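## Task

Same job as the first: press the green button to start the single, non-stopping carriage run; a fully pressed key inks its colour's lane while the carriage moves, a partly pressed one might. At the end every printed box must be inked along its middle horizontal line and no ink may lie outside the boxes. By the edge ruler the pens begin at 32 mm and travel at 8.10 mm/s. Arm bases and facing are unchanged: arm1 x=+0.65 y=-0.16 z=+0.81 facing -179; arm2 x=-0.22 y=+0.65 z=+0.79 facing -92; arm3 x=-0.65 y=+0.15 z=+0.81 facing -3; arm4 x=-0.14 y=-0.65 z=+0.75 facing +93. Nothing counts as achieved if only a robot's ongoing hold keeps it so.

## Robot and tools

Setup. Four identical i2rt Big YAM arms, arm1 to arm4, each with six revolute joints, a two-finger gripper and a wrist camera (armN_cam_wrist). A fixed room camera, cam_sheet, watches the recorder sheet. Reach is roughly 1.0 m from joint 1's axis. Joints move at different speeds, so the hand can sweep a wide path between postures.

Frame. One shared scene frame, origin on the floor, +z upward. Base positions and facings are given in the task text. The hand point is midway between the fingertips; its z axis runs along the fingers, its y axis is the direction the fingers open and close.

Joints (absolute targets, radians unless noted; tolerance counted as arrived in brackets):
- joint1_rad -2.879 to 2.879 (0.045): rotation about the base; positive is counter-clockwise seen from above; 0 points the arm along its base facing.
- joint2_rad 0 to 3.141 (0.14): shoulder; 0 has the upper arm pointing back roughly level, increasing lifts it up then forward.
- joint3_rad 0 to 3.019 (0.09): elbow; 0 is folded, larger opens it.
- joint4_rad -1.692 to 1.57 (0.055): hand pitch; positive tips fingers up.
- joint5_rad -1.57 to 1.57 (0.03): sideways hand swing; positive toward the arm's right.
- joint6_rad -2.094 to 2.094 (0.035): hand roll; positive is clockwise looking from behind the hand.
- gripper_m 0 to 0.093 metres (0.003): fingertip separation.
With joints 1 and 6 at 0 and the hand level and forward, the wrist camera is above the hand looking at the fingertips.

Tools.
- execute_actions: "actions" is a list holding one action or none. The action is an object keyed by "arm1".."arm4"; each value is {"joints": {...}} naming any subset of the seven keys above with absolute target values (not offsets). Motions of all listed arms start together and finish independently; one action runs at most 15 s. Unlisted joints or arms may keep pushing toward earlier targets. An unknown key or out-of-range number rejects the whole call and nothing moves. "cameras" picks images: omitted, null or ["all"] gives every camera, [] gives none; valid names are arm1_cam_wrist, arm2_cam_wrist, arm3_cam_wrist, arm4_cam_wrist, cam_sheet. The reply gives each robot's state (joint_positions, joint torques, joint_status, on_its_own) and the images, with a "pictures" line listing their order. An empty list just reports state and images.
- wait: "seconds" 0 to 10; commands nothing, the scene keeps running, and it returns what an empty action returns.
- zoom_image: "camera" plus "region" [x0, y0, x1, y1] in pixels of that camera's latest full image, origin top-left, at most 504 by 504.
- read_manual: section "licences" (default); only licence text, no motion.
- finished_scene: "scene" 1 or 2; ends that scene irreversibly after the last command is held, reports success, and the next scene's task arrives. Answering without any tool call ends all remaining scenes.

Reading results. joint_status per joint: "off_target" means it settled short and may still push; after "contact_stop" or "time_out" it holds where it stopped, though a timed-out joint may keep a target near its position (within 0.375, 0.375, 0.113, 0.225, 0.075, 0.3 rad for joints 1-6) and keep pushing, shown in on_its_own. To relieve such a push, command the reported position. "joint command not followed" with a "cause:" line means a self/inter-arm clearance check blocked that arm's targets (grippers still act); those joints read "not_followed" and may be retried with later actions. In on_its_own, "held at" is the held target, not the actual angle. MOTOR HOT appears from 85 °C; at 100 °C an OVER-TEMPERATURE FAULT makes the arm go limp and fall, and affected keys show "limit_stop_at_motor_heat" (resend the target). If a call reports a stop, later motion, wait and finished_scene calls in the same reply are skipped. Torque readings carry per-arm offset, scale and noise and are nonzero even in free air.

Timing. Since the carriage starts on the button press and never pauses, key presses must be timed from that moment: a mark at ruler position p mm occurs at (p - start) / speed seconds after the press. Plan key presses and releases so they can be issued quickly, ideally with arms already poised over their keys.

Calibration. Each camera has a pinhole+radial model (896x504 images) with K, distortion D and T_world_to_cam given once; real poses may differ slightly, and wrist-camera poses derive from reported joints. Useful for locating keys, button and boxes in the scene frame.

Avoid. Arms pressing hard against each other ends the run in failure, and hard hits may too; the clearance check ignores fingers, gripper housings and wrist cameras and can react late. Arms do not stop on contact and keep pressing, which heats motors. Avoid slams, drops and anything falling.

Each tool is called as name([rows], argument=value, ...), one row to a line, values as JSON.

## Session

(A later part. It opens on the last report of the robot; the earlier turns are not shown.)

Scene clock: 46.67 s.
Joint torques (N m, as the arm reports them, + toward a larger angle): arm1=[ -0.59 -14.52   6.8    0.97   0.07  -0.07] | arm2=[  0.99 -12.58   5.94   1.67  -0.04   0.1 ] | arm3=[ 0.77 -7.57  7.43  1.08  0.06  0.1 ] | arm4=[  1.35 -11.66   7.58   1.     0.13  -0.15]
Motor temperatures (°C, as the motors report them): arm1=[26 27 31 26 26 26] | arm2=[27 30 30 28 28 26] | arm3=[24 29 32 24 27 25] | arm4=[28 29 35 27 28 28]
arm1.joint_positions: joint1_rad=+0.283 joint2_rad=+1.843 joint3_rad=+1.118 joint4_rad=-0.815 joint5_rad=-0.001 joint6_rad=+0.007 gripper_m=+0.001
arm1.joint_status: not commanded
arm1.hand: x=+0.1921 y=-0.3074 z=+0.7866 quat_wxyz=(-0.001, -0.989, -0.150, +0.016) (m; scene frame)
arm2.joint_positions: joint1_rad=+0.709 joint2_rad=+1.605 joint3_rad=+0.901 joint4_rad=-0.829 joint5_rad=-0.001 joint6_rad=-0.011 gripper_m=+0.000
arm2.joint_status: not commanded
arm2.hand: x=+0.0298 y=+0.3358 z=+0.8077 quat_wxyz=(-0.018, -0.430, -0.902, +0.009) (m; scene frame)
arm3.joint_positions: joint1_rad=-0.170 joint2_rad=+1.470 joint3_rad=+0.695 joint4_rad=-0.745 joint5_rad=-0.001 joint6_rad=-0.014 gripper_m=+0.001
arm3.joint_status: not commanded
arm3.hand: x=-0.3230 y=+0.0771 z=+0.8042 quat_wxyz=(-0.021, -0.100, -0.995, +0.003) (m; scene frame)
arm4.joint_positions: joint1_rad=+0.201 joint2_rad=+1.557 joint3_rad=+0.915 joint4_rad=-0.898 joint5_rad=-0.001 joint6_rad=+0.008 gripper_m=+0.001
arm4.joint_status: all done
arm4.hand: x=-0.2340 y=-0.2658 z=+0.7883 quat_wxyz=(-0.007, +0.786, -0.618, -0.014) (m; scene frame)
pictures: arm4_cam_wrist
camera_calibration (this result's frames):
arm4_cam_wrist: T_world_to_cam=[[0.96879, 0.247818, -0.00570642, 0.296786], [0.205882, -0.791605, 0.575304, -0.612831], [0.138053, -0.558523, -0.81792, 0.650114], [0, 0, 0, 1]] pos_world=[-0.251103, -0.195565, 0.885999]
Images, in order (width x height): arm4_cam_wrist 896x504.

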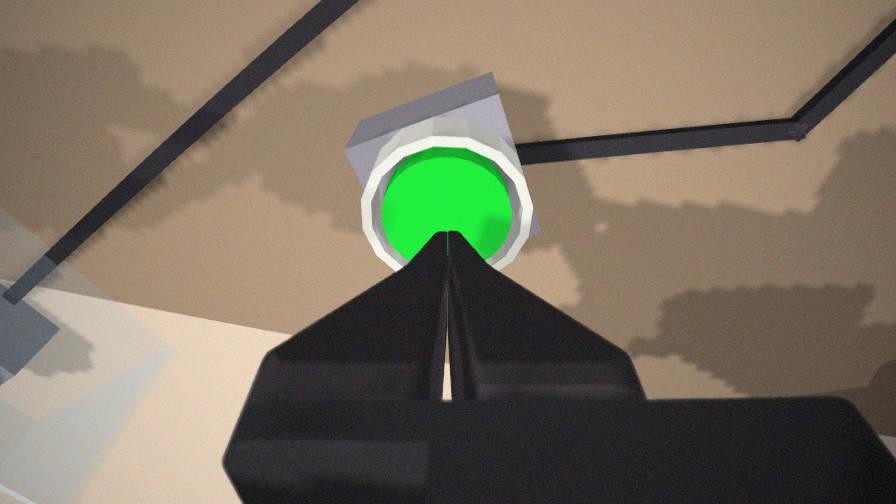

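execute_actions([
  {"arm4":{"joints":{"joint2_rad":1.69,"joint4_rad":-0.875}}},
], cameras=[])

execute_actions([
  {"arm4":{"joints":{"joint2_rad":1.40,"joint3_rad":1.09,"joint4_rad":-1.2}}},
], cameras=[])

execute_actions([
  {"arm4":{"joints":{"joint1_rad":0.843}}},
], cameras=[])

execute_actions([
  {"arm4":{"joints":{"joint2_rad":1.545,"joint3_rad":0.932,"joint4_rad":-0.89}}},
], cameras=[])

wait(seconds=10)

wait(seconds=3.25)

execute_actions([
  {"arm1":{"joints":{"joint2_rad":1.955}},"arm2":{"joints":{"joint2_rad":1.745}},"arm3":{"joints":{"joint2_rad":1.63}},"arm4":{"joints":{"joint2_rad":1.69}}},
], cameras=[])

wait(seconds=0.8)

execute_actions([
  {"arm1":{"joints":{"joint2_rad":1.81}},"arm2":{"joints":{"joint2_rad":1.6}},"arm3":{"joints":{"joint2_rad":1.47}},"arm4":{"joints":{"joint2_rad":1.54}}},
], cameras=[])

wait(seconds=6)

zoom_image(camera="cam_sheet", region=[340, 220, 500, 350])

Scene clock: 58.07 s.
Joint torques (N m, as the arm reports them, + toward a larger angle): arm1=[ -0.59 -14.49   6.81   0.97   0.07  -0.07] | arm2=[  0.97 -12.55   5.93   1.67  -0.04   0.1 ] | arm3=[ 0.61 -7.8   7.37  1.03 -0.01  0.15] | arm4=[ 1.5  -7.04  6.    0.96  0.14 -0.15]
Motor temperatures (°C, as the motors report them): arm1=[26 27 31 26 26 26] | arm2=[27 30 30 28 28 26] | arm3=[24 29 32 24 27 25] | arm4=[28 29 34 27 28 28]
arm1.joint_positions: joint1_rad=+0.283 joint2_rad=+1.843 joint3_rad=+1.118 joint4_rad=-0.815 joint5_rad=-0.001 joint6_rad=+0.007 gripper_m=+0.001
arm1.joint_status: not commanded
arm1.hand: x=+0.1921 y=-0.3074 z=+0.7866 quat_wxyz=(-0.001, -0.989, -0.150, +0.016) (m; scene frame)
arm2.joint_positions: joint1_rad=+0.709 joint2_rad=+1.605 joint3_rad=+0.901 joint4_rad=-0.829 joint5_rad=-0.001 joint6_rad=-0.011 gripper_m=+0.000
arm2.joint_status: not commanded
arm2.hand: x=+0.0298 y=+0.3358 z=+0.8077 quat_wxyz=(-0.018, -0.430, -0.902, +0.009) (m; scene frame)
arm3.joint_positions: joint1_rad=-0.170 joint2_rad=+1.470 joint3_rad=+0.695 joint4_rad=-0.745 joint5_rad=-0.001 joint6_rad=-0.014 gripper_m=+0.001
arm3.joint_status: not commanded
arm3.hand: x=-0.3230 y=+0.0771 z=+0.8042 quat_wxyz=(-0.021, -0.100, -0.995, +0.003) (m; scene frame)
arm4.joint_positions: joint1_rad=+0.201 joint2_rad=+1.633 joint3_rad=+0.933 joint4_rad=-0.883 joint5_rad=-0.001 joint6_rad=+0.008 gripper_m=+0.001
arm4.joint_status: all done
arm4.hand: x=-0.2350 y=-0.2621 z=+0.7647 quat_wxyz=(+0.006, +0.786, -0.618, +0.003) (m; scene frame)
pictures: none
No camera images: the call's "cameras" was empty. Leave "cameras" out to get every camera's image.

Scene clock: 59.33 s.
Joint torques (N m, as the arm reports them, + toward a larger angle): arm1=[ -0.6  -14.52   6.81   0.97   0.07  -0.07] | arm2=[  0.99 -12.55   5.93   1.67  -0.04   0.1 ] | arm3=[ 1.08 -7.34  7.36  1.27 -0.03  0.11] | arm4=[ 1.45 -8.56  9.21  0.4   0.14 -0.14]
Motor temperatures (°C, as the motors report them): arm1=[26 27 31 26 26 26] | arm2=[27 30 30 28 28 26] | arm3=[24 29 32 24 27 25] | arm4=[28 29 35 27 28 28]
arm1.joint_positions: joint1_rad=+0.283 joint2_rad=+1.843 joint3_rad=+1.118 joint4_rad=-0.815 joint5_rad=-0.001 joint6_rad=+0.007 gripper_m=+0.001
arm1.joint_status: not commanded
arm1.hand: x=+0.1921 y=-0.3074 z=+0.7866 quat_wxyz=(-0.001, -0.989, -0.150, +0.016) (m; scene frame)
arm2.joint_positions: joint1_rad=+0.709 joint2_rad=+1.605 joint3_rad=+0.901 joint4_rad=-0.829 joint5_rad=-0.001 joint6_rad=-0.011 gripper_m=+0.000
arm2.joint_status: not commanded
arm2.hand: x=+0.0298 y=+0.3358 z=+0.8077 quat_wxyz=(-0.018, -0.430, -0.902, +0.009) (m; scene frame)
arm3.joint_positions: joint1_rad=-0.170 joint2_rad=+1.470 joint3_rad=+0.695 joint4_rad=-0.745 joint5_rad=-0.001 joint6_rad=-0.014 gripper_m=+0.001
arm3.joint_status: not commanded
arm3.hand: x=-0.3230 y=+0.0771 z=+0.8042 quat_wxyz=(-0.021, -0.100, -0.995, +0.003) (m; scene frame)
arm4.joint_positions: joint1_rad=+0.201 joint2_rad=+1.385 joint3_rad=+1.067 joint4_rad=-1.193 joint5_rad=-0.001 joint6_rad=+0.008 gripper_m=+0.001
arm4.joint_status: all done
arm4.hand: x=-0.2329 y=-0.2676 z=+0.9031 quat_wxyz=(-0.016, +0.786, -0.618, -0.026) (m; scene frame)
pictures: none
No camera images: the call's "cameras" was empty. Leave "cameras" out to get every camera's image.

Scene clock: 60.57 s.
Joint torques (N m, as the arm reports them, + toward a larger angle): arm1=[ -0.64 -14.47   6.81   0.96   0.07  -0.07] | arm2=[  0.95 -12.56   5.94   1.67  -0.04   0.1 ] | arm3=[ 0.89 -8.17  7.26  1.17  0.06  0.12] | arm4=[ 0.52 -8.32  9.2   0.47  0.14 -0.16]
Motor temperatures (°C, as the motors report them): arm1=[26 27 31 26 26 26] | arm2=[27 30 30 28 28 26] | arm3=[24 29 32 24 27 25] | arm4=[28 29 35 27 28 28]
arm1.joint_positions: joint1_rad=+0.283 joint2_rad=+1.843 joint3_rad=+1.118 joint4_rad=-0.815 joint5_rad=-0.001 joint6_rad=+0.007 gripper_m=+0.001
arm1.joint_status: not commanded
arm1.hand: x=+0.1921 y=-0.3074 z=+0.7866 quat_wxyz=(-0.001, -0.989, -0.150, +0.016) (m; scene frame)
arm2.joint_positions: joint1_rad=+0.709 joint2_rad=+1.605 joint3_rad=+0.901 joint4_rad=-0.829 joint5_rad=-0.001 joint6_rad=-0.011 gripper_m=+0.000
arm2.joint_status: not commanded
arm2.hand: x=+0.0298 y=+0.3358 z=+0.8077 quat_wxyz=(-0.018, -0.430, -0.902, +0.009) (m; scene frame)
arm3.joint_positions: joint1_rad=-0.170 joint2_rad=+1.470 joint3_rad=+0.695 joint4_rad=-0.745 joint5_rad=-0.001 joint6_rad=-0.014 gripper_m=+0.001
arm3.joint_status: not commanded
arm3.hand: x=-0.3230 y=+0.0771 z=+0.8042 quat_wxyz=(-0.021, -0.100, -0.995, +0.003) (m; scene frame)
arm4.joint_positions: joint1_rad=+0.845 joint2_rad=+1.385 joint3_rad=+1.067 joint4_rad=-1.193 joint5_rad=-0.001 joint6_rad=+0.008 gripper_m=+0.001
arm4.joint_status: all done
arm4.hand: x=-0.4443 y=-0.4024 z=+0.9043 quat_wxyz=(-0.008, +0.941, -0.337, -0.031) (m; scene frame)
pictures: none
No camera images: the call's "cameras" was empty. Leave "cameras" out to get every camera's image.

Scene clock: 61.60 s.
Joint torques (N m, as the arm reports them, + toward a larger angle): arm1=[ -0.64 -14.51   6.8    0.96   0.07  -0.07] | arm2=[  1.01 -12.58   5.94   1.68  -0.04   0.1 ] | arm3=[ 0.8  -8.24  7.13  1.06  0.03  0.12] | arm4=[  0.75 -11.5    7.55   1.04   0.12  -0.14]
Motor temperatures (°C, as the motors report them): arm1=[26 27 31 26 26 26] | arm2=[27 30 30 28 28 26] | arm3=[24 29 32 24 27 25] | arm4=[28 29 35 27 28 28]
arm1.joint_positions: joint1_rad=+0.283 joint2_rad=+1.843 joint3_rad=+1.118 joint4_rad=-0.815 joint5_rad=-0.001 joint6_rad=+0.007 gripper_m=+0.001
arm1.joint_status: not commanded
arm1.hand: x=+0.1921 y=-0.3074 z=+0.7866 quat_wxyz=(-0.001, -0.989, -0.150, +0.016) (m; scene frame)
arm2.joint_positions: joint1_rad=+0.709 joint2_rad=+1.605 joint3_rad=+0.901 joint4_rad=-0.829 joint5_rad=-0.001 joint6_rad=-0.011 gripper_m=+0.000
arm2.joint_status: not commanded
arm2.hand: x=+0.0298 y=+0.3358 z=+0.8077 quat_wxyz=(-0.018, -0.430, -0.902, +0.009) (m; scene frame)
arm3.joint_positions: joint1_rad=-0.170 joint2_rad=+1.470 joint3_rad=+0.695 joint4_rad=-0.745 joint5_rad=-0.001 joint6_rad=-0.014 gripper_m=+0.001
arm3.joint_status: not commanded
arm3.hand: x=-0.3230 y=+0.0771 z=+0.8042 quat_wxyz=(-0.021, -0.100, -0.995, +0.003) (m; scene frame)
arm4.joint_positions: joint1_rad=+0.845 joint2_rad=+1.557 joint3_rad=+0.915 joint4_rad=-0.899 joint5_rad=-0.001 joint6_rad=+0.008 gripper_m=+0.001
arm4.joint_status: all done
arm4.hand: x=-0.4463 y=-0.4013 z=+0.7894 quat_wxyz=(-0.003, +0.941, -0.337, -0.017) (m; scene frame)
pictures: none
No camera images: the call's "cameras" was empty. Leave "cameras" out to get every camera's image.

Scene clock: 71.60 s.
Joint torques (N m, as the arm reports them, + toward a larger angle): arm1=[ -0.55 -14.49   6.8    0.96   0.07  -0.07] | arm2=[  0.98 -12.55   5.92   1.68  -0.04   0.1 ] | arm3=[ 0.77 -8.41  7.37  1.04  0.07  0.09] | arm4=[  0.65 -11.62   7.57   1.01   0.14  -0.15]
Motor temperatures (°C, as the motors report them): arm1=[26 27 31 26 26 26] | arm2=[27 30 30 28 28 26] | arm3=[24 29 32 24 27 25] | arm4=[28 29 35 27 28 28]
arm1.joint_positions: joint1_rad=+0.283 joint2_rad=+1.843 joint3_rad=+1.118 joint4_rad=-0.815 joint5_rad=-0.001 joint6_rad=+0.007 gripper_m=+0.001
arm1.joint_status: not commanded
arm1.hand: x=+0.1921 y=-0.3074 z=+0.7866 quat_wxyz=(-0.001, -0.989, -0.150, +0.016) (m; scene frame)
arm2.joint_positions: joint1_rad=+0.709 joint2_rad=+1.605 joint3_rad=+0.901 joint4_rad=-0.829 joint5_rad=-0.001 joint6_rad=-0.011 gripper_m=+0.000
arm2.joint_status: not commanded
arm2.hand: x=+0.0298 y=+0.3358 z=+0.8077 quat_wxyz=(-0.018, -0.430, -0.902, +0.009) (m; scene frame)
arm3.joint_positions: joint1_rad=-0.170 joint2_rad=+1.470 joint3_rad=+0.695 joint4_rad=-0.745 joint5_rad=-0.001 joint6_rad=-0.014 gripper_m=+0.001
arm3.joint_status: not commanded
arm3.hand: x=-0.3230 y=+0.0771 z=+0.8042 quat_wxyz=(-0.021, -0.100, -0.995, +0.003) (m; scene frame)
arm4.joint_positions: joint1_rad=+0.845 joint2_rad=+1.557 joint3_rad=+0.915 joint4_rad=-0.899 joint5_rad=-0.001 joint6_rad=+0.008 gripper_m=+0.001
arm4.joint_status: all done
arm4.hand: x=-0.4463 y=-0.4013 z=+0.7894 quat_wxyz=(-0.003, +0.941, -0.337, -0.017) (m; scene frame)
wait: 10.00 s; at rest by 0.27 s
pictures: arm1_cam_wrist, arm2_cam_wrist, arm3_cam_wrist, arm4_cam_wrist, cam_sheet
camera_calibration (this result's frames):
arm1_cam_wrist: T_world_to_cam=[[-0.298609, 0.954344, 0.0077769, 0.341557], [0.797241, 0.244956, 0.551728, -0.50428], [0.524634, 0.170951, -0.833988, 0.73004], [0, 0, 0, 1]] pos_world=[0.121021, -0.327237, 0.884414]
arm2_cam_wrist: T_world_to_cam=[[-0.783802, -0.620937, 0.00962245, 0.224604], [-0.515535, 0.659237, 0.547385, -0.639114], [-0.346235, 0.424081, -0.836825, 0.66557], [0, 0, 0, 1]] pos_world=[0.0770032, 0.278536, 0.904646]
arm3_cam_wrist: T_world_to_cam=[[-0.213455, -0.976929, 0.0068334, -0.00349223], [-0.812996, 0.181506, 0.553257, -0.719575], [-0.541734, 0.11254, -0.832982, 0.608883], [0, 0, 0, 1]] pos_world=[-0.255904, 0.0586718, 0.905323]
arm4_cam_wrist: T_world_to_cam=[[0.626004, 0.779806, -0.00455051, 0.5957], [0.640497, -0.510825, 0.573429, -0.368887], [0.444839, -0.361884, -0.819242, 0.821486], [0, 0, 0, 1]] pos_world=[-0.502069, -0.355685, 0.887238]
Images, in order (width x height): arm1_cam_wrist 896x504, arm2_cam_wrist 896x504, arm3_cam_wrist 896x504, arm4_cam_wrist 896x504, cam_sheet 896x504.

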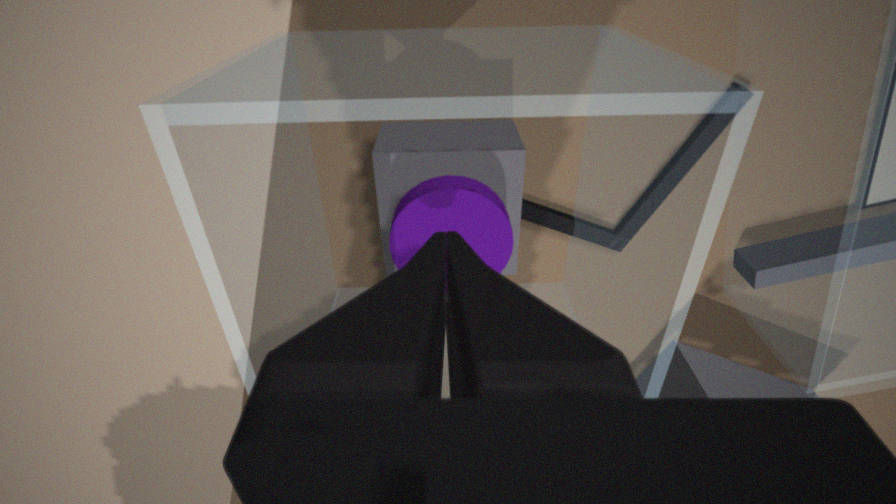

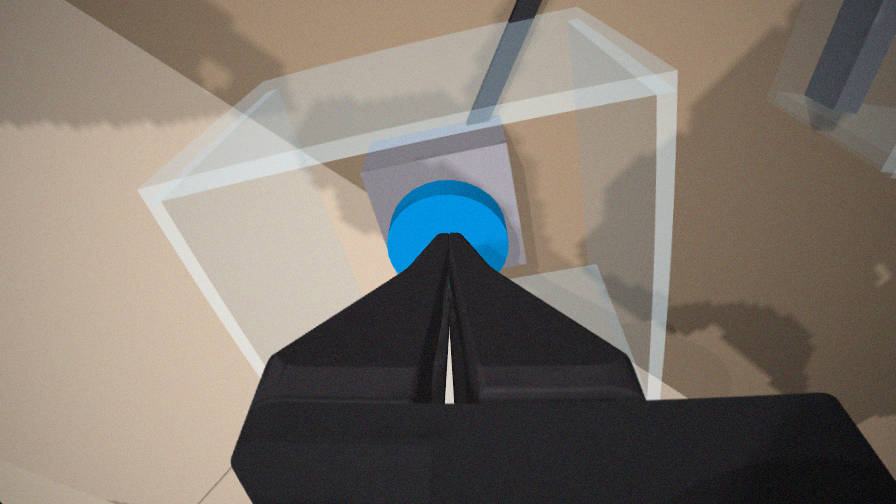

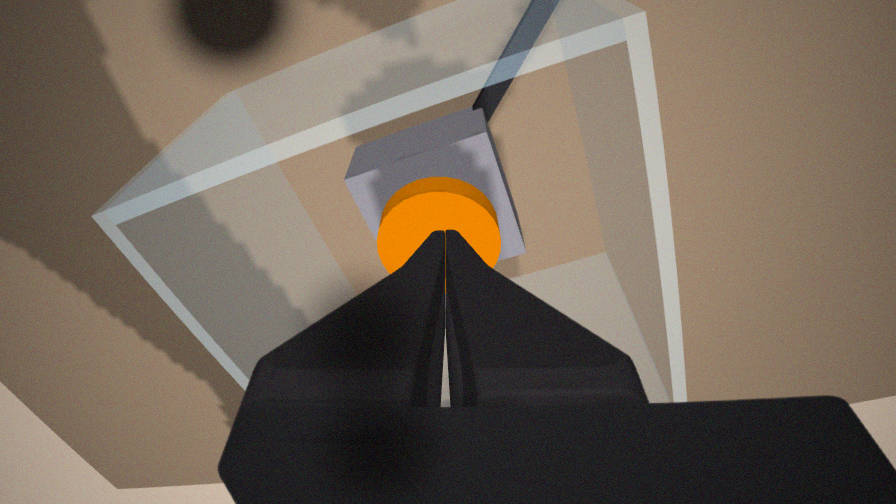

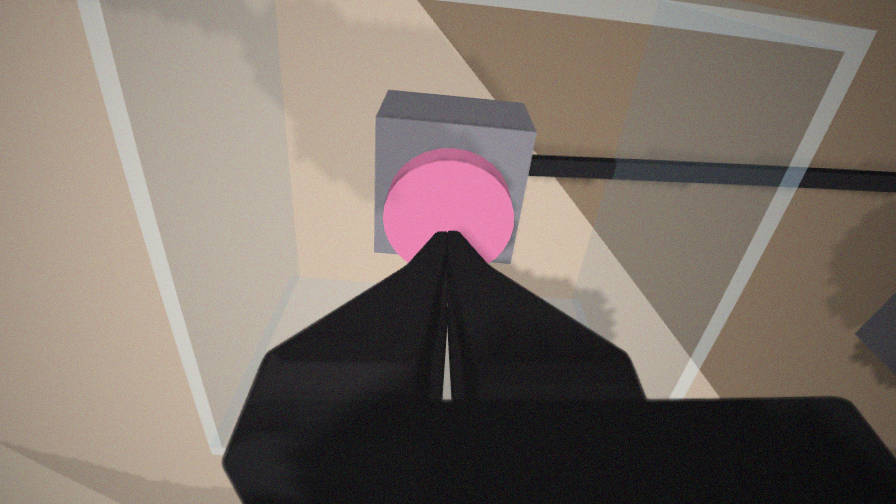

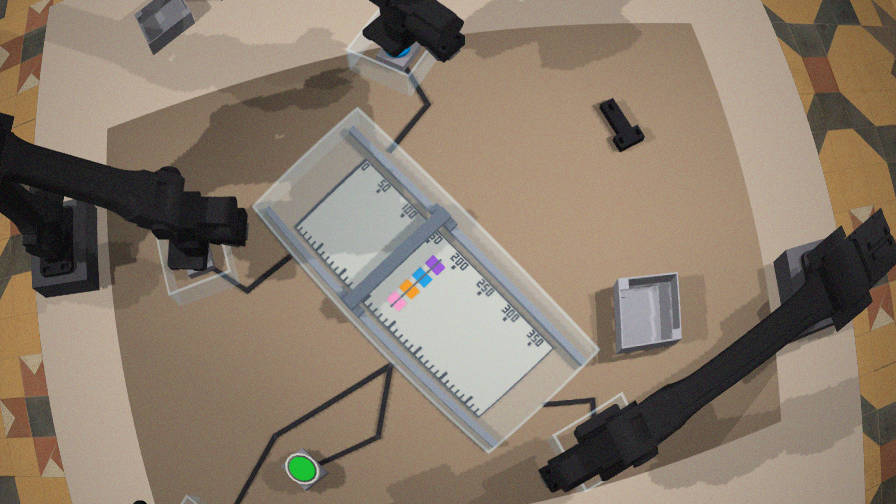

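Scene clock: 74.87 s.
Joint torques (N m, as the arm reports them, + toward a larger angle): arm1=[ -0.61 -14.49   6.8    0.97   0.07  -0.07] | arm2=[  0.97 -12.58   5.93   1.68  -0.03   0.1 ] | arm3=[ 0.88 -7.39  7.38  1.14  0.04  0.12] | arm4=[  0.81 -11.73   7.5    1.04   0.13  -0.15]
Motor temperatures (°C, as the motors report them): arm1=[26 27 31 26 26 26] | arm2=[27 30 30 28 28 26] | arm3=[24 29 32 24 27 25] | arm4=[28 29 35 27 28 28]
arm1.joint_positions: joint1_rad=+0.283 joint2_rad=+1.843 joint3_rad=+1.118 joint4_rad=-0.815 joint5_rad=-0.001 joint6_rad=+0.007 gripper_m=+0.001
arm1.joint_status: not commanded
arm1.hand: x=+0.1921 y=-0.3074 z=+0.7866 quat_wxyz=(-0.001, -0.989, -0.150, +0.016) (m; scene frame)
arm2.joint_positions: joint1_rad=+0.709 joint2_rad=+1.605 joint3_rad=+0.901 joint4_rad=-0.829 joint5_rad=-0.001 joint6_rad=-0.011 gripper_m=+0.000
arm2.joint_status: not commanded
arm2.hand: x=+0.0298 y=+0.3358 z=+0.8077 quat_wxyz=(-0.018, -0.430, -0.902, +0.009) (m; scene frame)
arm3.joint_positions: joint1_rad=-0.170 joint2_rad=+1.470 joint3_rad=+0.695 joint4_rad=-0.745 joint5_rad=-0.001 joint6_rad=-0.014 gripper_m=+0.001
arm3.joint_status: not commanded
arm3.hand: x=-0.3230 y=+0.0771 z=+0.8042 quat_wxyz=(-0.021, -0.100, -0.995, +0.003) (m; scene frame)
arm4.joint_positions: joint1_rad=+0.845 joint2_rad=+1.557 joint3_rad=+0.915 joint4_rad=-0.899 joint5_rad=-0.001 joint6_rad=+0.008 gripper_m=+0.001
arm4.joint_status: all done
arm4.hand: x=-0.4463 y=-0.4013 z=+0.7894 quat_wxyz=(-0.003, +0.941, -0.337, -0.017) (m; scene frame)
wait: 3.27 s; at rest by 0.27 s
pictures: arm1_cam_wrist, arm2_cam_wrist, arm3_cam_wrist, arm4_cam_wrist, cam_sheet
camera_calibration (this result's frames):
arm1_cam_wrist: T_world_to_cam=[[-0.298609, 0.954344, 0.0077769, 0.341557], [0.797241, 0.244956, 0.551728, -0.50428], [0.524634, 0.170951, -0.833988, 0.73004], [0, 0, 0, 1]] pos_world=[0.121021, -0.327237, 0.884414]
arm2_cam_wrist: T_world_to_cam=[[-0.783802, -0.620937, 0.00962245, 0.224604], [-0.515535, 0.659237, 0.547385, -0.639114], [-0.346235, 0.424081, -0.836825, 0.66557], [0, 0, 0, 1]] pos_world=[0.0770032, 0.278536, 0.904646]
arm3_cam_wrist: T_world_to_cam=[[-0.213455, -0.976929, 0.0068334, -0.00349223], [-0.812996, 0.181506, 0.553257, -0.719575], [-0.541734, 0.11254, -0.832982, 0.608883], [0, 0, 0, 1]] pos_world=[-0.255904, 0.0586718, 0.905323]
arm4_cam_wrist: T_world_to_cam=[[0.626004, 0.779806, -0.00455051, 0.5957], [0.640497, -0.510825, 0.573429, -0.368887], [0.444839, -0.361884, -0.819242, 0.821486], [0, 0, 0, 1]] pos_world=[-0.502069, -0.355685, 0.887238]
Images, in order (width x height): arm1_cam_wrist 896x504, arm2_cam_wrist 896x504, arm3_cam_wrist 896x504, arm4_cam_wrist 896x504, cam_sheet 896x504.

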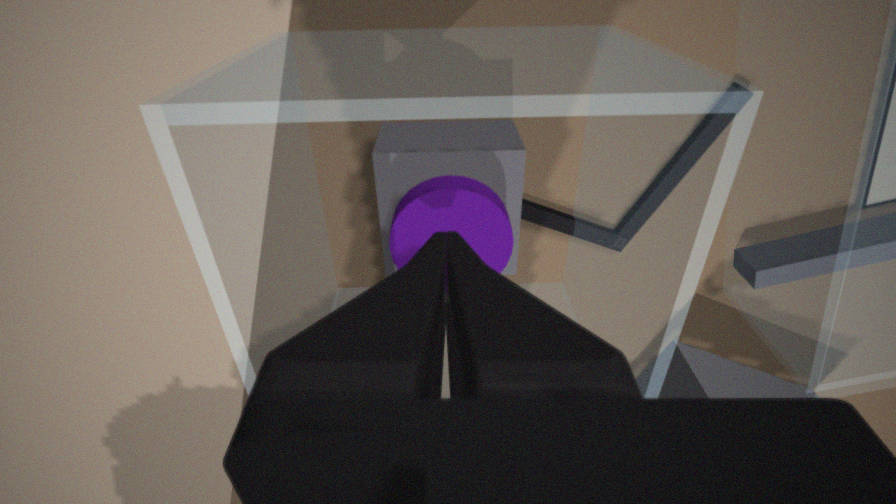

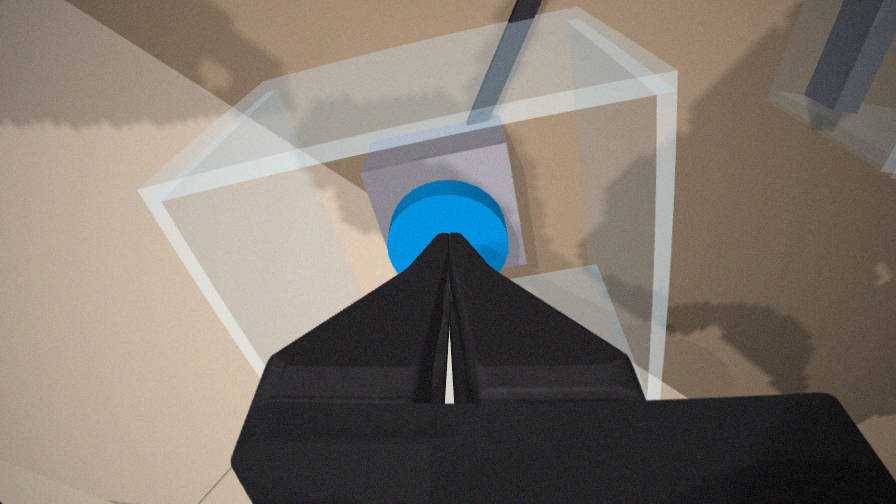

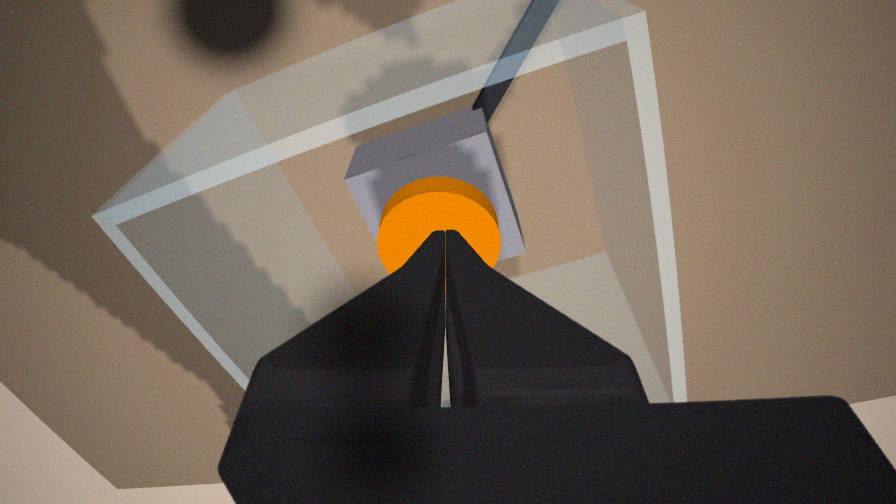

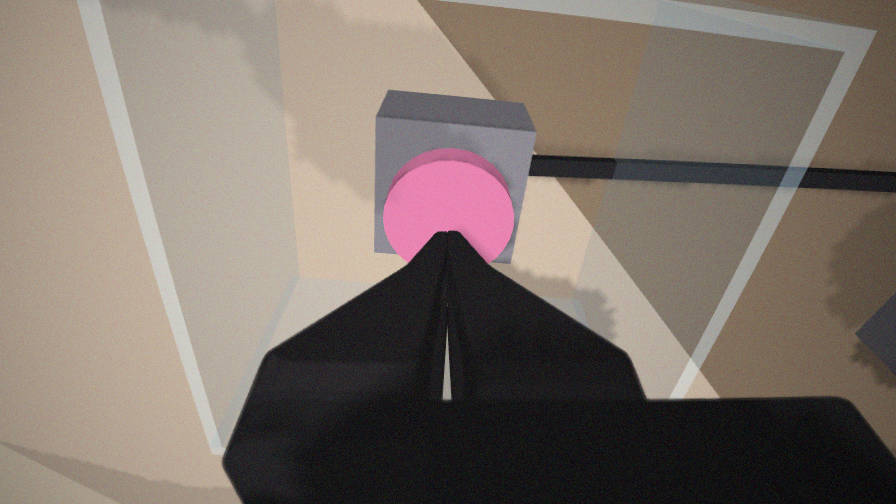

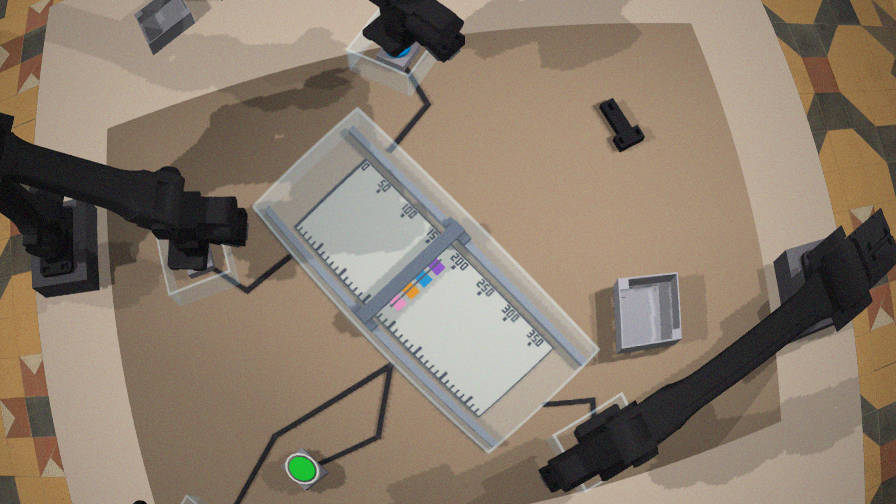

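Scene clock: 75.63 s.
Joint torques (N m, as the arm reports them, + toward a larger angle): arm1=[-0.61 -9.24  5.93  0.81  0.06 -0.07] | arm2=[ 0.96 -8.13  4.52  1.41 -0.04  0.1 ] | arm3=[ 0.79 -4.56  5.54  1.1   0.02  0.12] | arm4=[ 0.76 -6.82  5.94  0.9   0.13 -0.15]
Motor temperatures (°C, as the motors report them): arm1=[26 27 31 26 26 26] | arm2=[27 30 30 28 28 26] | arm3=[24 29 32 24 27 25] | arm4=[28 29 35 27 28 28]
arm1.joint_positions: joint1_rad=+0.283 joint2_rad=+1.896 joint3_rad=+1.124 joint4_rad=-0.813 joint5_rad=-0.001 joint6_rad=+0.007 gripper_m=+0.001
arm1.joint_status: all done
arm1.hand: x=+0.1968 y=-0.3058 z=+0.7643 quat_wxyz=(+0.003, -0.989, -0.150, -0.006) (m; scene frame)
arm2.joint_positions: joint1_rad=+0.709 joint2_rad=+1.690 joint3_rad=+0.914 joint4_rad=-0.826 joint5_rad=-0.001 joint6_rad=-0.011 gripper_m=+0.000
arm2.joint_status: all done
arm2.hand: x=+0.0275 y=+0.3388 z=+0.7794 quat_wxyz=(+0.013, -0.431, -0.902, -0.006) (m; scene frame)
arm3.joint_positions: joint1_rad=-0.170 joint2_rad=+1.577 joint3_rad=+0.706 joint4_rad=-0.746 joint5_rad=-0.001 joint6_rad=-0.014 gripper_m=+0.001
arm3.joint_status: all done
arm3.hand: x=-0.3334 y=+0.0793 z=+0.7737 quat_wxyz=(+0.028, -0.100, -0.995, -0.002) (m; scene frame)
arm4.joint_positions: joint1_rad=+0.845 joint2_rad=+1.631 joint3_rad=+0.933 joint4_rad=-0.898 joint5_rad=-0.001 joint6_rad=+0.008 gripper_m=+0.001
arm4.joint_status: all done
arm4.hand: x=-0.4472 y=-0.4007 z=+0.7672 quat_wxyz=(+0.006, +0.941, -0.337, +0.009) (m; scene frame)
pictures: none
No camera images: the call's "cameras" was empty. Leave "cameras" out to get every camera's image.

Scene clock: 76.43 s.
Joint torques (N m, as the arm reports them, + toward a larger angle): arm1=[-0.58 -9.26  5.93  0.82  0.07 -0.07] | arm2=[ 0.95 -8.1   4.53  1.41 -0.04  0.1 ] | arm3=[ 0.88 -4.82  5.49  0.79  0.07  0.15] | arm4=[ 0.91 -7.01  5.93  0.92  0.13 -0.14]
Motor temperatures (°C, as the motors report them): arm1=[26 27 31 26 26 26] | arm2=[27 30 29 28 28 26] | arm3=[24 29 31 24 27 25] | arm4=[28 29 35 27 28 28]
arm1.joint_positions: joint1_rad=+0.283 joint2_rad=+1.896 joint3_rad=+1.124 joint4_rad=-0.813 joint5_rad=-0.001 joint6_rad=+0.007 gripper_m=+0.001
arm1.joint_status: all done
arm1.hand: x=+0.1968 y=-0.3058 z=+0.7643 quat_wxyz=(+0.003, -0.989, -0.150, -0.006) (m; scene frame)
arm2.joint_positions: joint1_rad=+0.709 joint2_rad=+1.690 joint3_rad=+0.914 joint4_rad=-0.826 joint5_rad=-0.001 joint6_rad=-0.011 gripper_m=+0.000
arm2.joint_status: all done
arm2.hand: x=+0.0275 y=+0.3388 z=+0.7794 quat_wxyz=(+0.013, -0.431, -0.902, -0.006) (m; scene frame)
arm3.joint_positions: joint1_rad=-0.170 joint2_rad=+1.577 joint3_rad=+0.706 joint4_rad=-0.746 joint5_rad=-0.001 joint6_rad=-0.014 gripper_m=+0.001
arm3.joint_status: all done
arm3.hand: x=-0.3334 y=+0.0793 z=+0.7737 quat_wxyz=(+0.028, -0.100, -0.995, -0.002) (m; scene frame)
arm4.joint_positions: joint1_rad=+0.845 joint2_rad=+1.631 joint3_rad=+0.933 joint4_rad=-0.898 joint5_rad=-0.001 joint6_rad=+0.008 gripper_m=+0.001
arm4.joint_status: all done
arm4.hand: x=-0.4472 y=-0.4007 z=+0.7672 quat_wxyz=(+0.006, +0.941, -0.337, +0.009) (m; scene frame)
wait: 0.80 s; at rest by 0.27 s
pictures: arm1_cam_wrist, arm2_cam_wrist, arm3_cam_wrist, arm4_cam_wrist, cam_sheet
camera_calibration (this result's frames):
arm1_cam_wrist: T_world_to_cam=[[-0.298758, 0.954296, 0.00795859, 0.341488], [0.773033, 0.237104, 0.588389, -0.521755], [0.55961, 0.181938, -0.808539, 0.685749], [0, 0, 0, 1]] pos_world=[0.121604, -0.326935, 0.858732]
arm2_cam_wrist: T_world_to_cam=[[-0.783418, -0.621421, 0.00960249, 0.225028], [-0.490961, 0.628274, 0.603514, -0.660703], [-0.381069, 0.468089, -0.797295, 0.595018], [0, 0, 0, 1]] pos_world=[0.0786547, 0.276418, 0.870988]
arm3_cam_wrist: T_world_to_cam=[[-0.213056, -0.977015, 0.00697211, -0.00335328], [-0.755879, 0.169347, 0.632431, -0.752808], [-0.619075, 0.129473, -0.774585, 0.505336], [0, 0, 0, 1]] pos_world=[-0.256905, 0.0587817, 0.867549]
arm4_cam_wrist: T_world_to_cam=[[0.626031, 0.779784, -0.00477667, 0.59586], [0.61536, -0.490247, 0.617244, -0.391816], [0.478975, -0.389353, -0.786757, 0.783293], [0, 0, 0, 1]] pos_world=[-0.507096, -0.351751, 0.860954]
Images, in order (width x height): arm1_cam_wrist 896x504, arm2_cam_wrist 896x504, arm3_cam_wrist 896x504, arm4_cam_wrist 896x504, cam_sheet 896x504.

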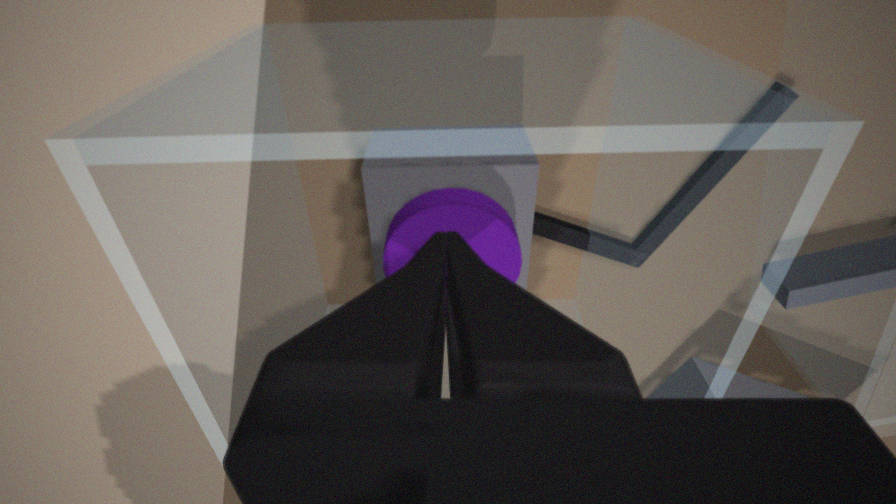

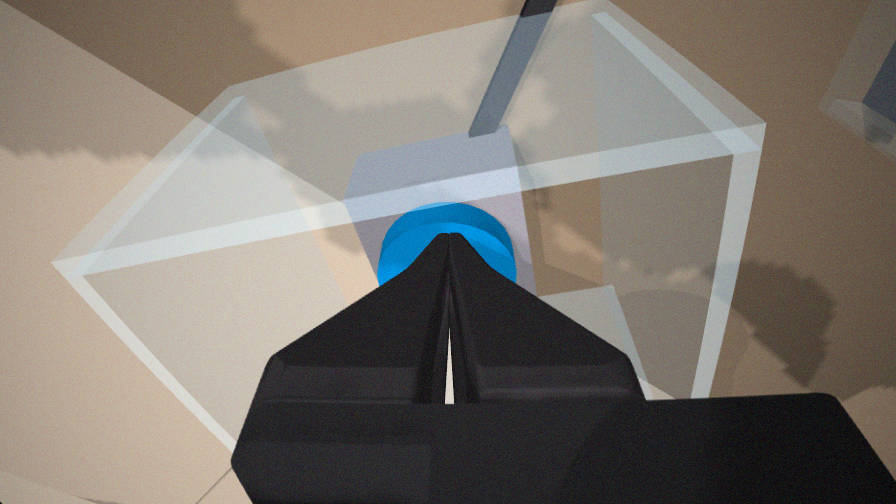

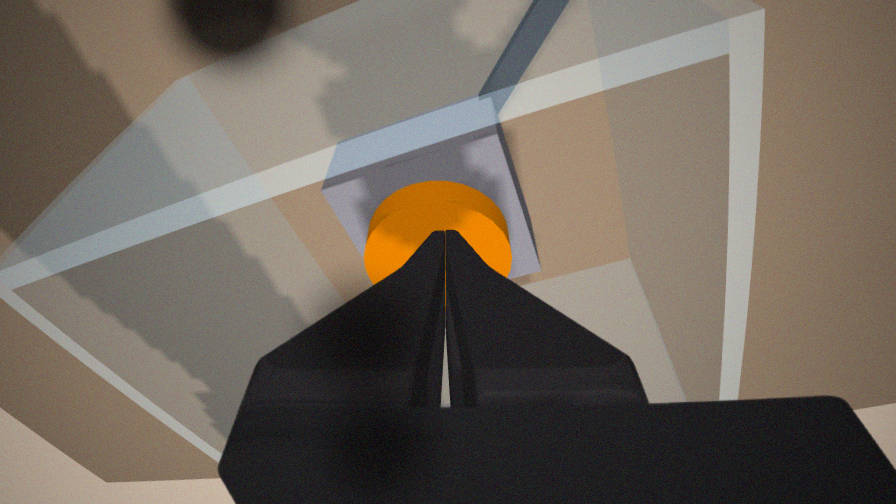

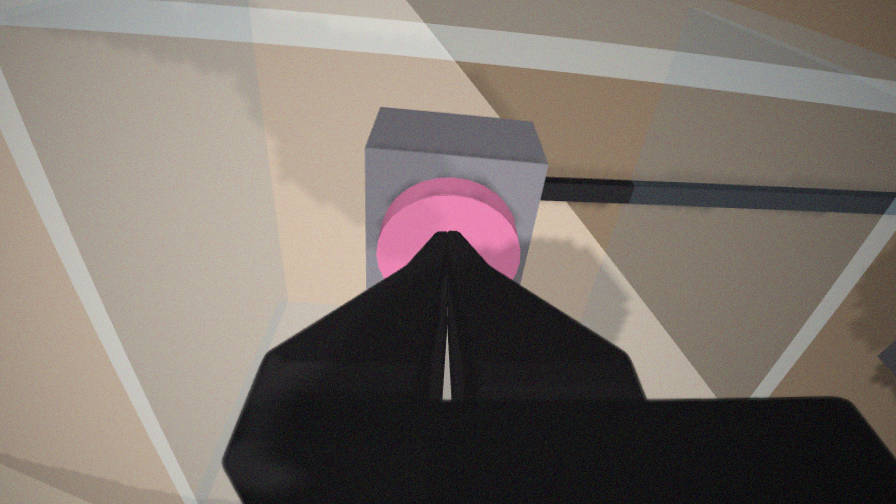

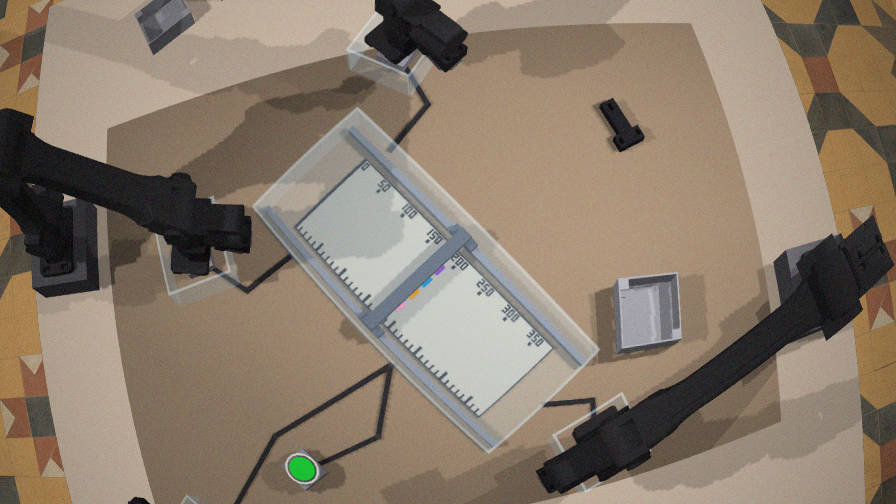

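Scene clock: 77.40 s.
Joint torques (N m, as the arm reports them, + toward a larger angle): arm1=[ -0.64 -13.99   6.91   0.91   0.07  -0.07] | arm2=[  0.97 -12.58   5.82   1.53  -0.04   0.1 ] | arm3=[ 0.76 -7.84  7.09  1.03  0.05  0.08] | arm4=[  0.87 -10.4    6.72   1.04   0.14  -0.15]
Motor temperatures (°C, as the motors report them): arm1=[26 27 31 26 26 26] | arm2=[27 30 29 28 28 26] | arm3=[24 29 31 24 27 25] | arm4=[28 29 35 27 28 28]
arm1.joint_positions: joint1_rad=+0.283 joint2_rad=+1.817 joint3_rad=+1.119 joint4_rad=-0.812 joint5_rad=-0.001 joint6_rad=+0.007 gripper_m=+0.001
arm1.joint_status: all done
arm1.hand: x=+0.1873 y=-0.3089 z=+0.7990 quat_wxyz=(-0.003, -0.988, -0.150, +0.031) (m; scene frame)
arm2.joint_positions: joint1_rad=+0.709 joint2_rad=+1.605 joint3_rad=+0.903 joint4_rad=-0.826 joint5_rad=-0.001 joint6_rad=-0.011 gripper_m=+0.000
arm2.joint_status: all done
arm2.hand: x=+0.0308 y=+0.3347 z=+0.8082 quat_wxyz=(-0.020, -0.430, -0.902, +0.010) (m; scene frame)
arm3.joint_positions: joint1_rad=-0.170 joint2_rad=+1.469 joint3_rad=+0.697 joint4_rad=-0.745 joint5_rad=-0.001 joint6_rad=-0.014 gripper_m=+0.001
arm3.joint_status: all done
arm3.hand: x=-0.3218 y=+0.0769 z=+0.8049 quat_wxyz=(-0.022, -0.100, -0.995, +0.003) (m; scene frame)
arm4.joint_positions: joint1_rad=+0.845 joint2_rad=+1.538 joint3_rad=+0.931 joint4_rad=-0.897 joint5_rad=-0.001 joint6_rad=+0.008 gripper_m=+0.001
arm4.joint_status: all done
arm4.hand: x=-0.4538 y=-0.3952 z=+0.8020 quat_wxyz=(-0.009, +0.941, -0.337, -0.034) (m; scene frame)
pictures: none
No camera images: the call's "cameras" was empty. Leave "cameras" out to get every camera's image.

Scene clock: 83.40 s.
Joint torques (N m, as the arm reports them, + toward a larger angle): arm1=[ -0.57 -13.92   6.9    0.91   0.07  -0.07] | arm2=[  0.99 -12.53   5.83   1.53  -0.04   0.1 ] | arm3=[ 0.97 -7.61  7.1   1.02  0.05  0.09] | arm4=[  0.79 -10.44   6.58   1.04   0.13  -0.16]
Motor temperatures (°C, as the motors report them): arm1=[26 27 31 26 26 26] | arm2=[27 30 29 28 28 26] | arm3=[24 29 31 24 27 25] | arm4=[28 29 34 27 28 28]
arm1.joint_positions: joint1_rad=+0.283 joint2_rad=+1.817 joint3_rad=+1.119 joint4_rad=-0.812 joint5_rad=-0.001 joint6_rad=+0.007 gripper_m=+0.001
arm1.joint_status: all done
arm1.hand: x=+0.1873 y=-0.3089 z=+0.7990 quat_wxyz=(-0.003, -0.988, -0.150, +0.031) (m; scene frame)
arm2.joint_positions: joint1_rad=+0.709 joint2_rad=+1.605 joint3_rad=+0.903 joint4_rad=-0.826 joint5_rad=-0.001 joint6_rad=-0.011 gripper_m=+0.000
arm2.joint_status: all done
arm2.hand: x=+0.0308 y=+0.3347 z=+0.8082 quat_wxyz=(-0.020, -0.430, -0.902, +0.010) (m; scene frame)
arm3.joint_positions: joint1_rad=-0.170 joint2_rad=+1.469 joint3_rad=+0.697 joint4_rad=-0.745 joint5_rad=-0.001 joint6_rad=-0.014 gripper_m=+0.001
arm3.joint_status: all done
arm3.hand: x=-0.3218 y=+0.0769 z=+0.8049 quat_wxyz=(-0.022, -0.100, -0.995, +0.003) (m; scene frame)
arm4.joint_positions: joint1_rad=+0.845 joint2_rad=+1.538 joint3_rad=+0.931 joint4_rad=-0.897 joint5_rad=-0.001 joint6_rad=+0.008 gripper_m=+0.001
arm4.joint_status: all done
arm4.hand: x=-0.4538 y=-0.3952 z=+0.8020 quat_wxyz=(-0.009, +0.941, -0.337, -0.034) (m; scene frame)
wait: 6.00 s; at rest by 0.27 s
pictures: arm1_cam_wrist, arm2_cam_wrist, arm3_cam_wrist, arm4_cam_wrist, cam_sheet
camera_calibration (this result's frames):
arm1_cam_wrist: T_world_to_cam=[[-0.298513, 0.954375, 0.00765196, 0.341626], [0.812501, 0.249915, 0.526673, -0.488251], [0.500731, 0.163436, -0.850034, 0.758114], [0, 0, 0, 1]] pos_world=[0.119074, -0.327922, 0.898957]
arm2_cam_wrist: T_world_to_cam=[[-0.783827, -0.620904, 0.00962227, 0.224589], [-0.517087, 0.661193, 0.543549, -0.635633], [-0.343854, 0.421073, -0.839323, 0.669755], [0, 0, 0, 1]] pos_world=[0.0776594, 0.277709, 0.905477]
arm3_cam_wrist: T_world_to_cam=[[-0.213465, -0.976927, 0.00682908, -0.00349346], [-0.814438, 0.181812, 0.551031, -0.717668], [-0.539559, 0.112064, -0.834457, 0.612122], [0, 0, 0, 1]] pos_world=[-0.254966, 0.0584711, 0.906271]
arm4_cam_wrist: T_world_to_cam=[[0.625991, 0.779818, -0.00439456, 0.59554], [0.656632, -0.524048, 0.542409, -0.341233], [0.420678, -0.342429, -0.840103, 0.850823], [0, 0, 0, 1]] pos_world=[-0.506661, -0.351889, 0.902484]
Images, in order (width x height): arm1_cam_wrist 896x504, arm2_cam_wrist 896x504, arm3_cam_wrist 896x504, arm4_cam_wrist 896x504, cam_sheet 896x504.

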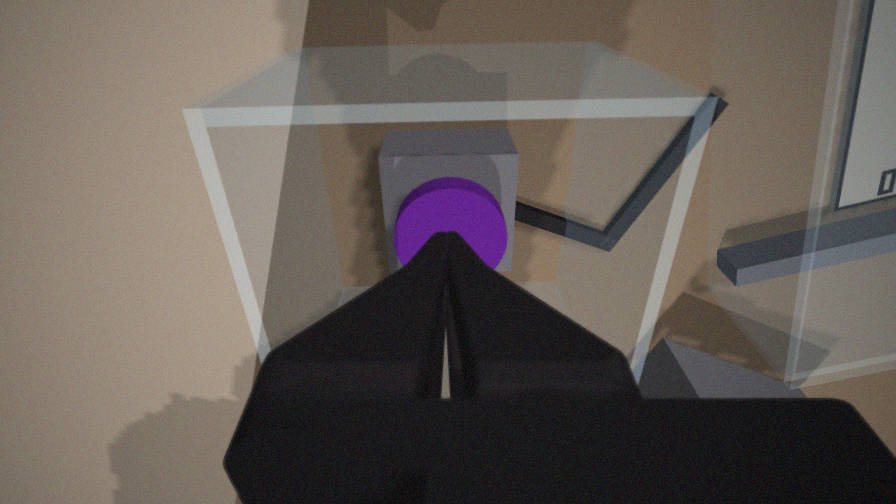

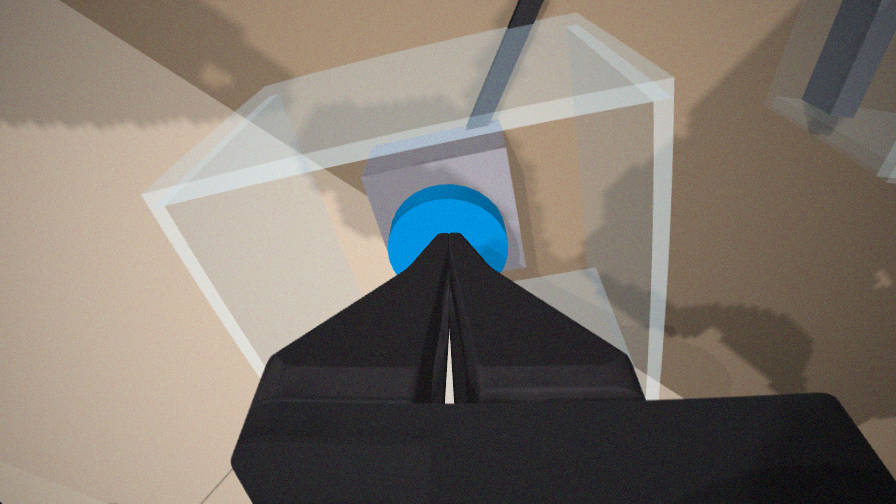

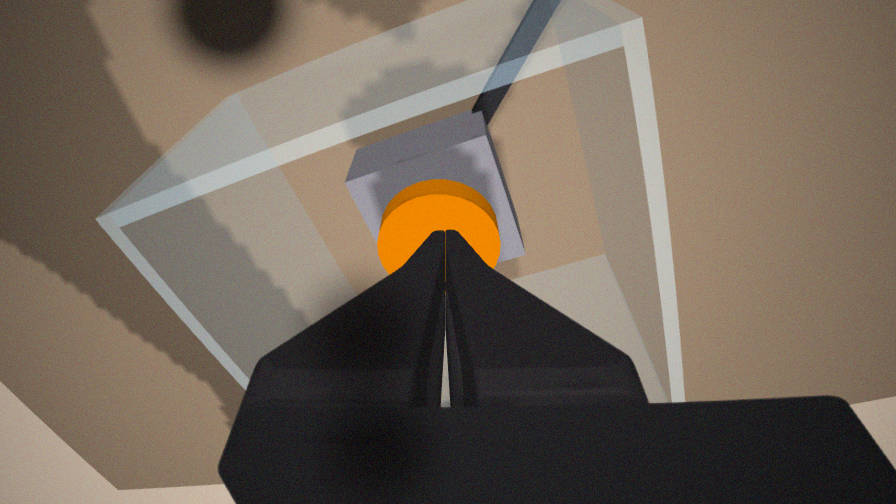

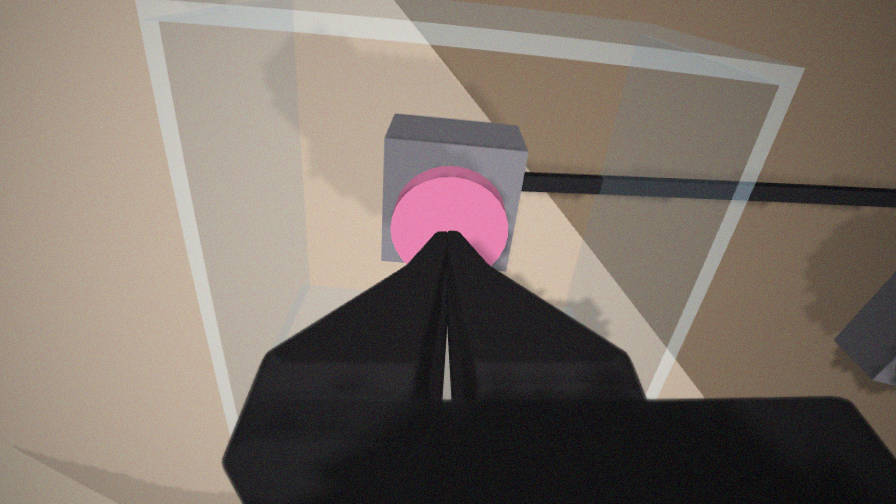

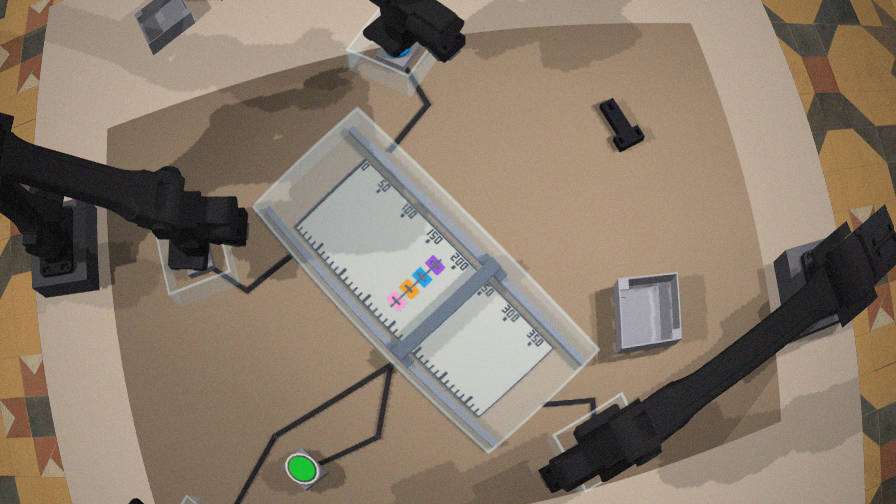

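Region (340, 220, 500, 350) of cam_sheet's 896x504 image, scaled by 3.150, with more detail than that image has; it fills the top 410 rows of this view, and the rest is white.

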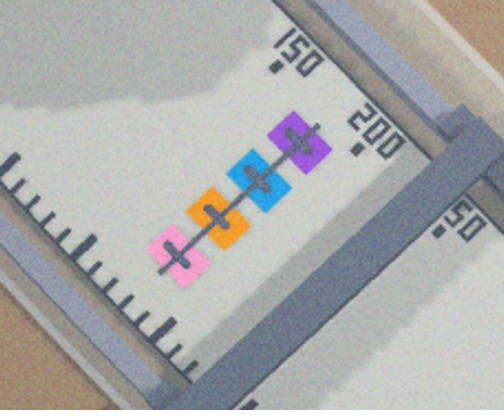

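finished_scene(scene=2)

The scene is finished: the task was done.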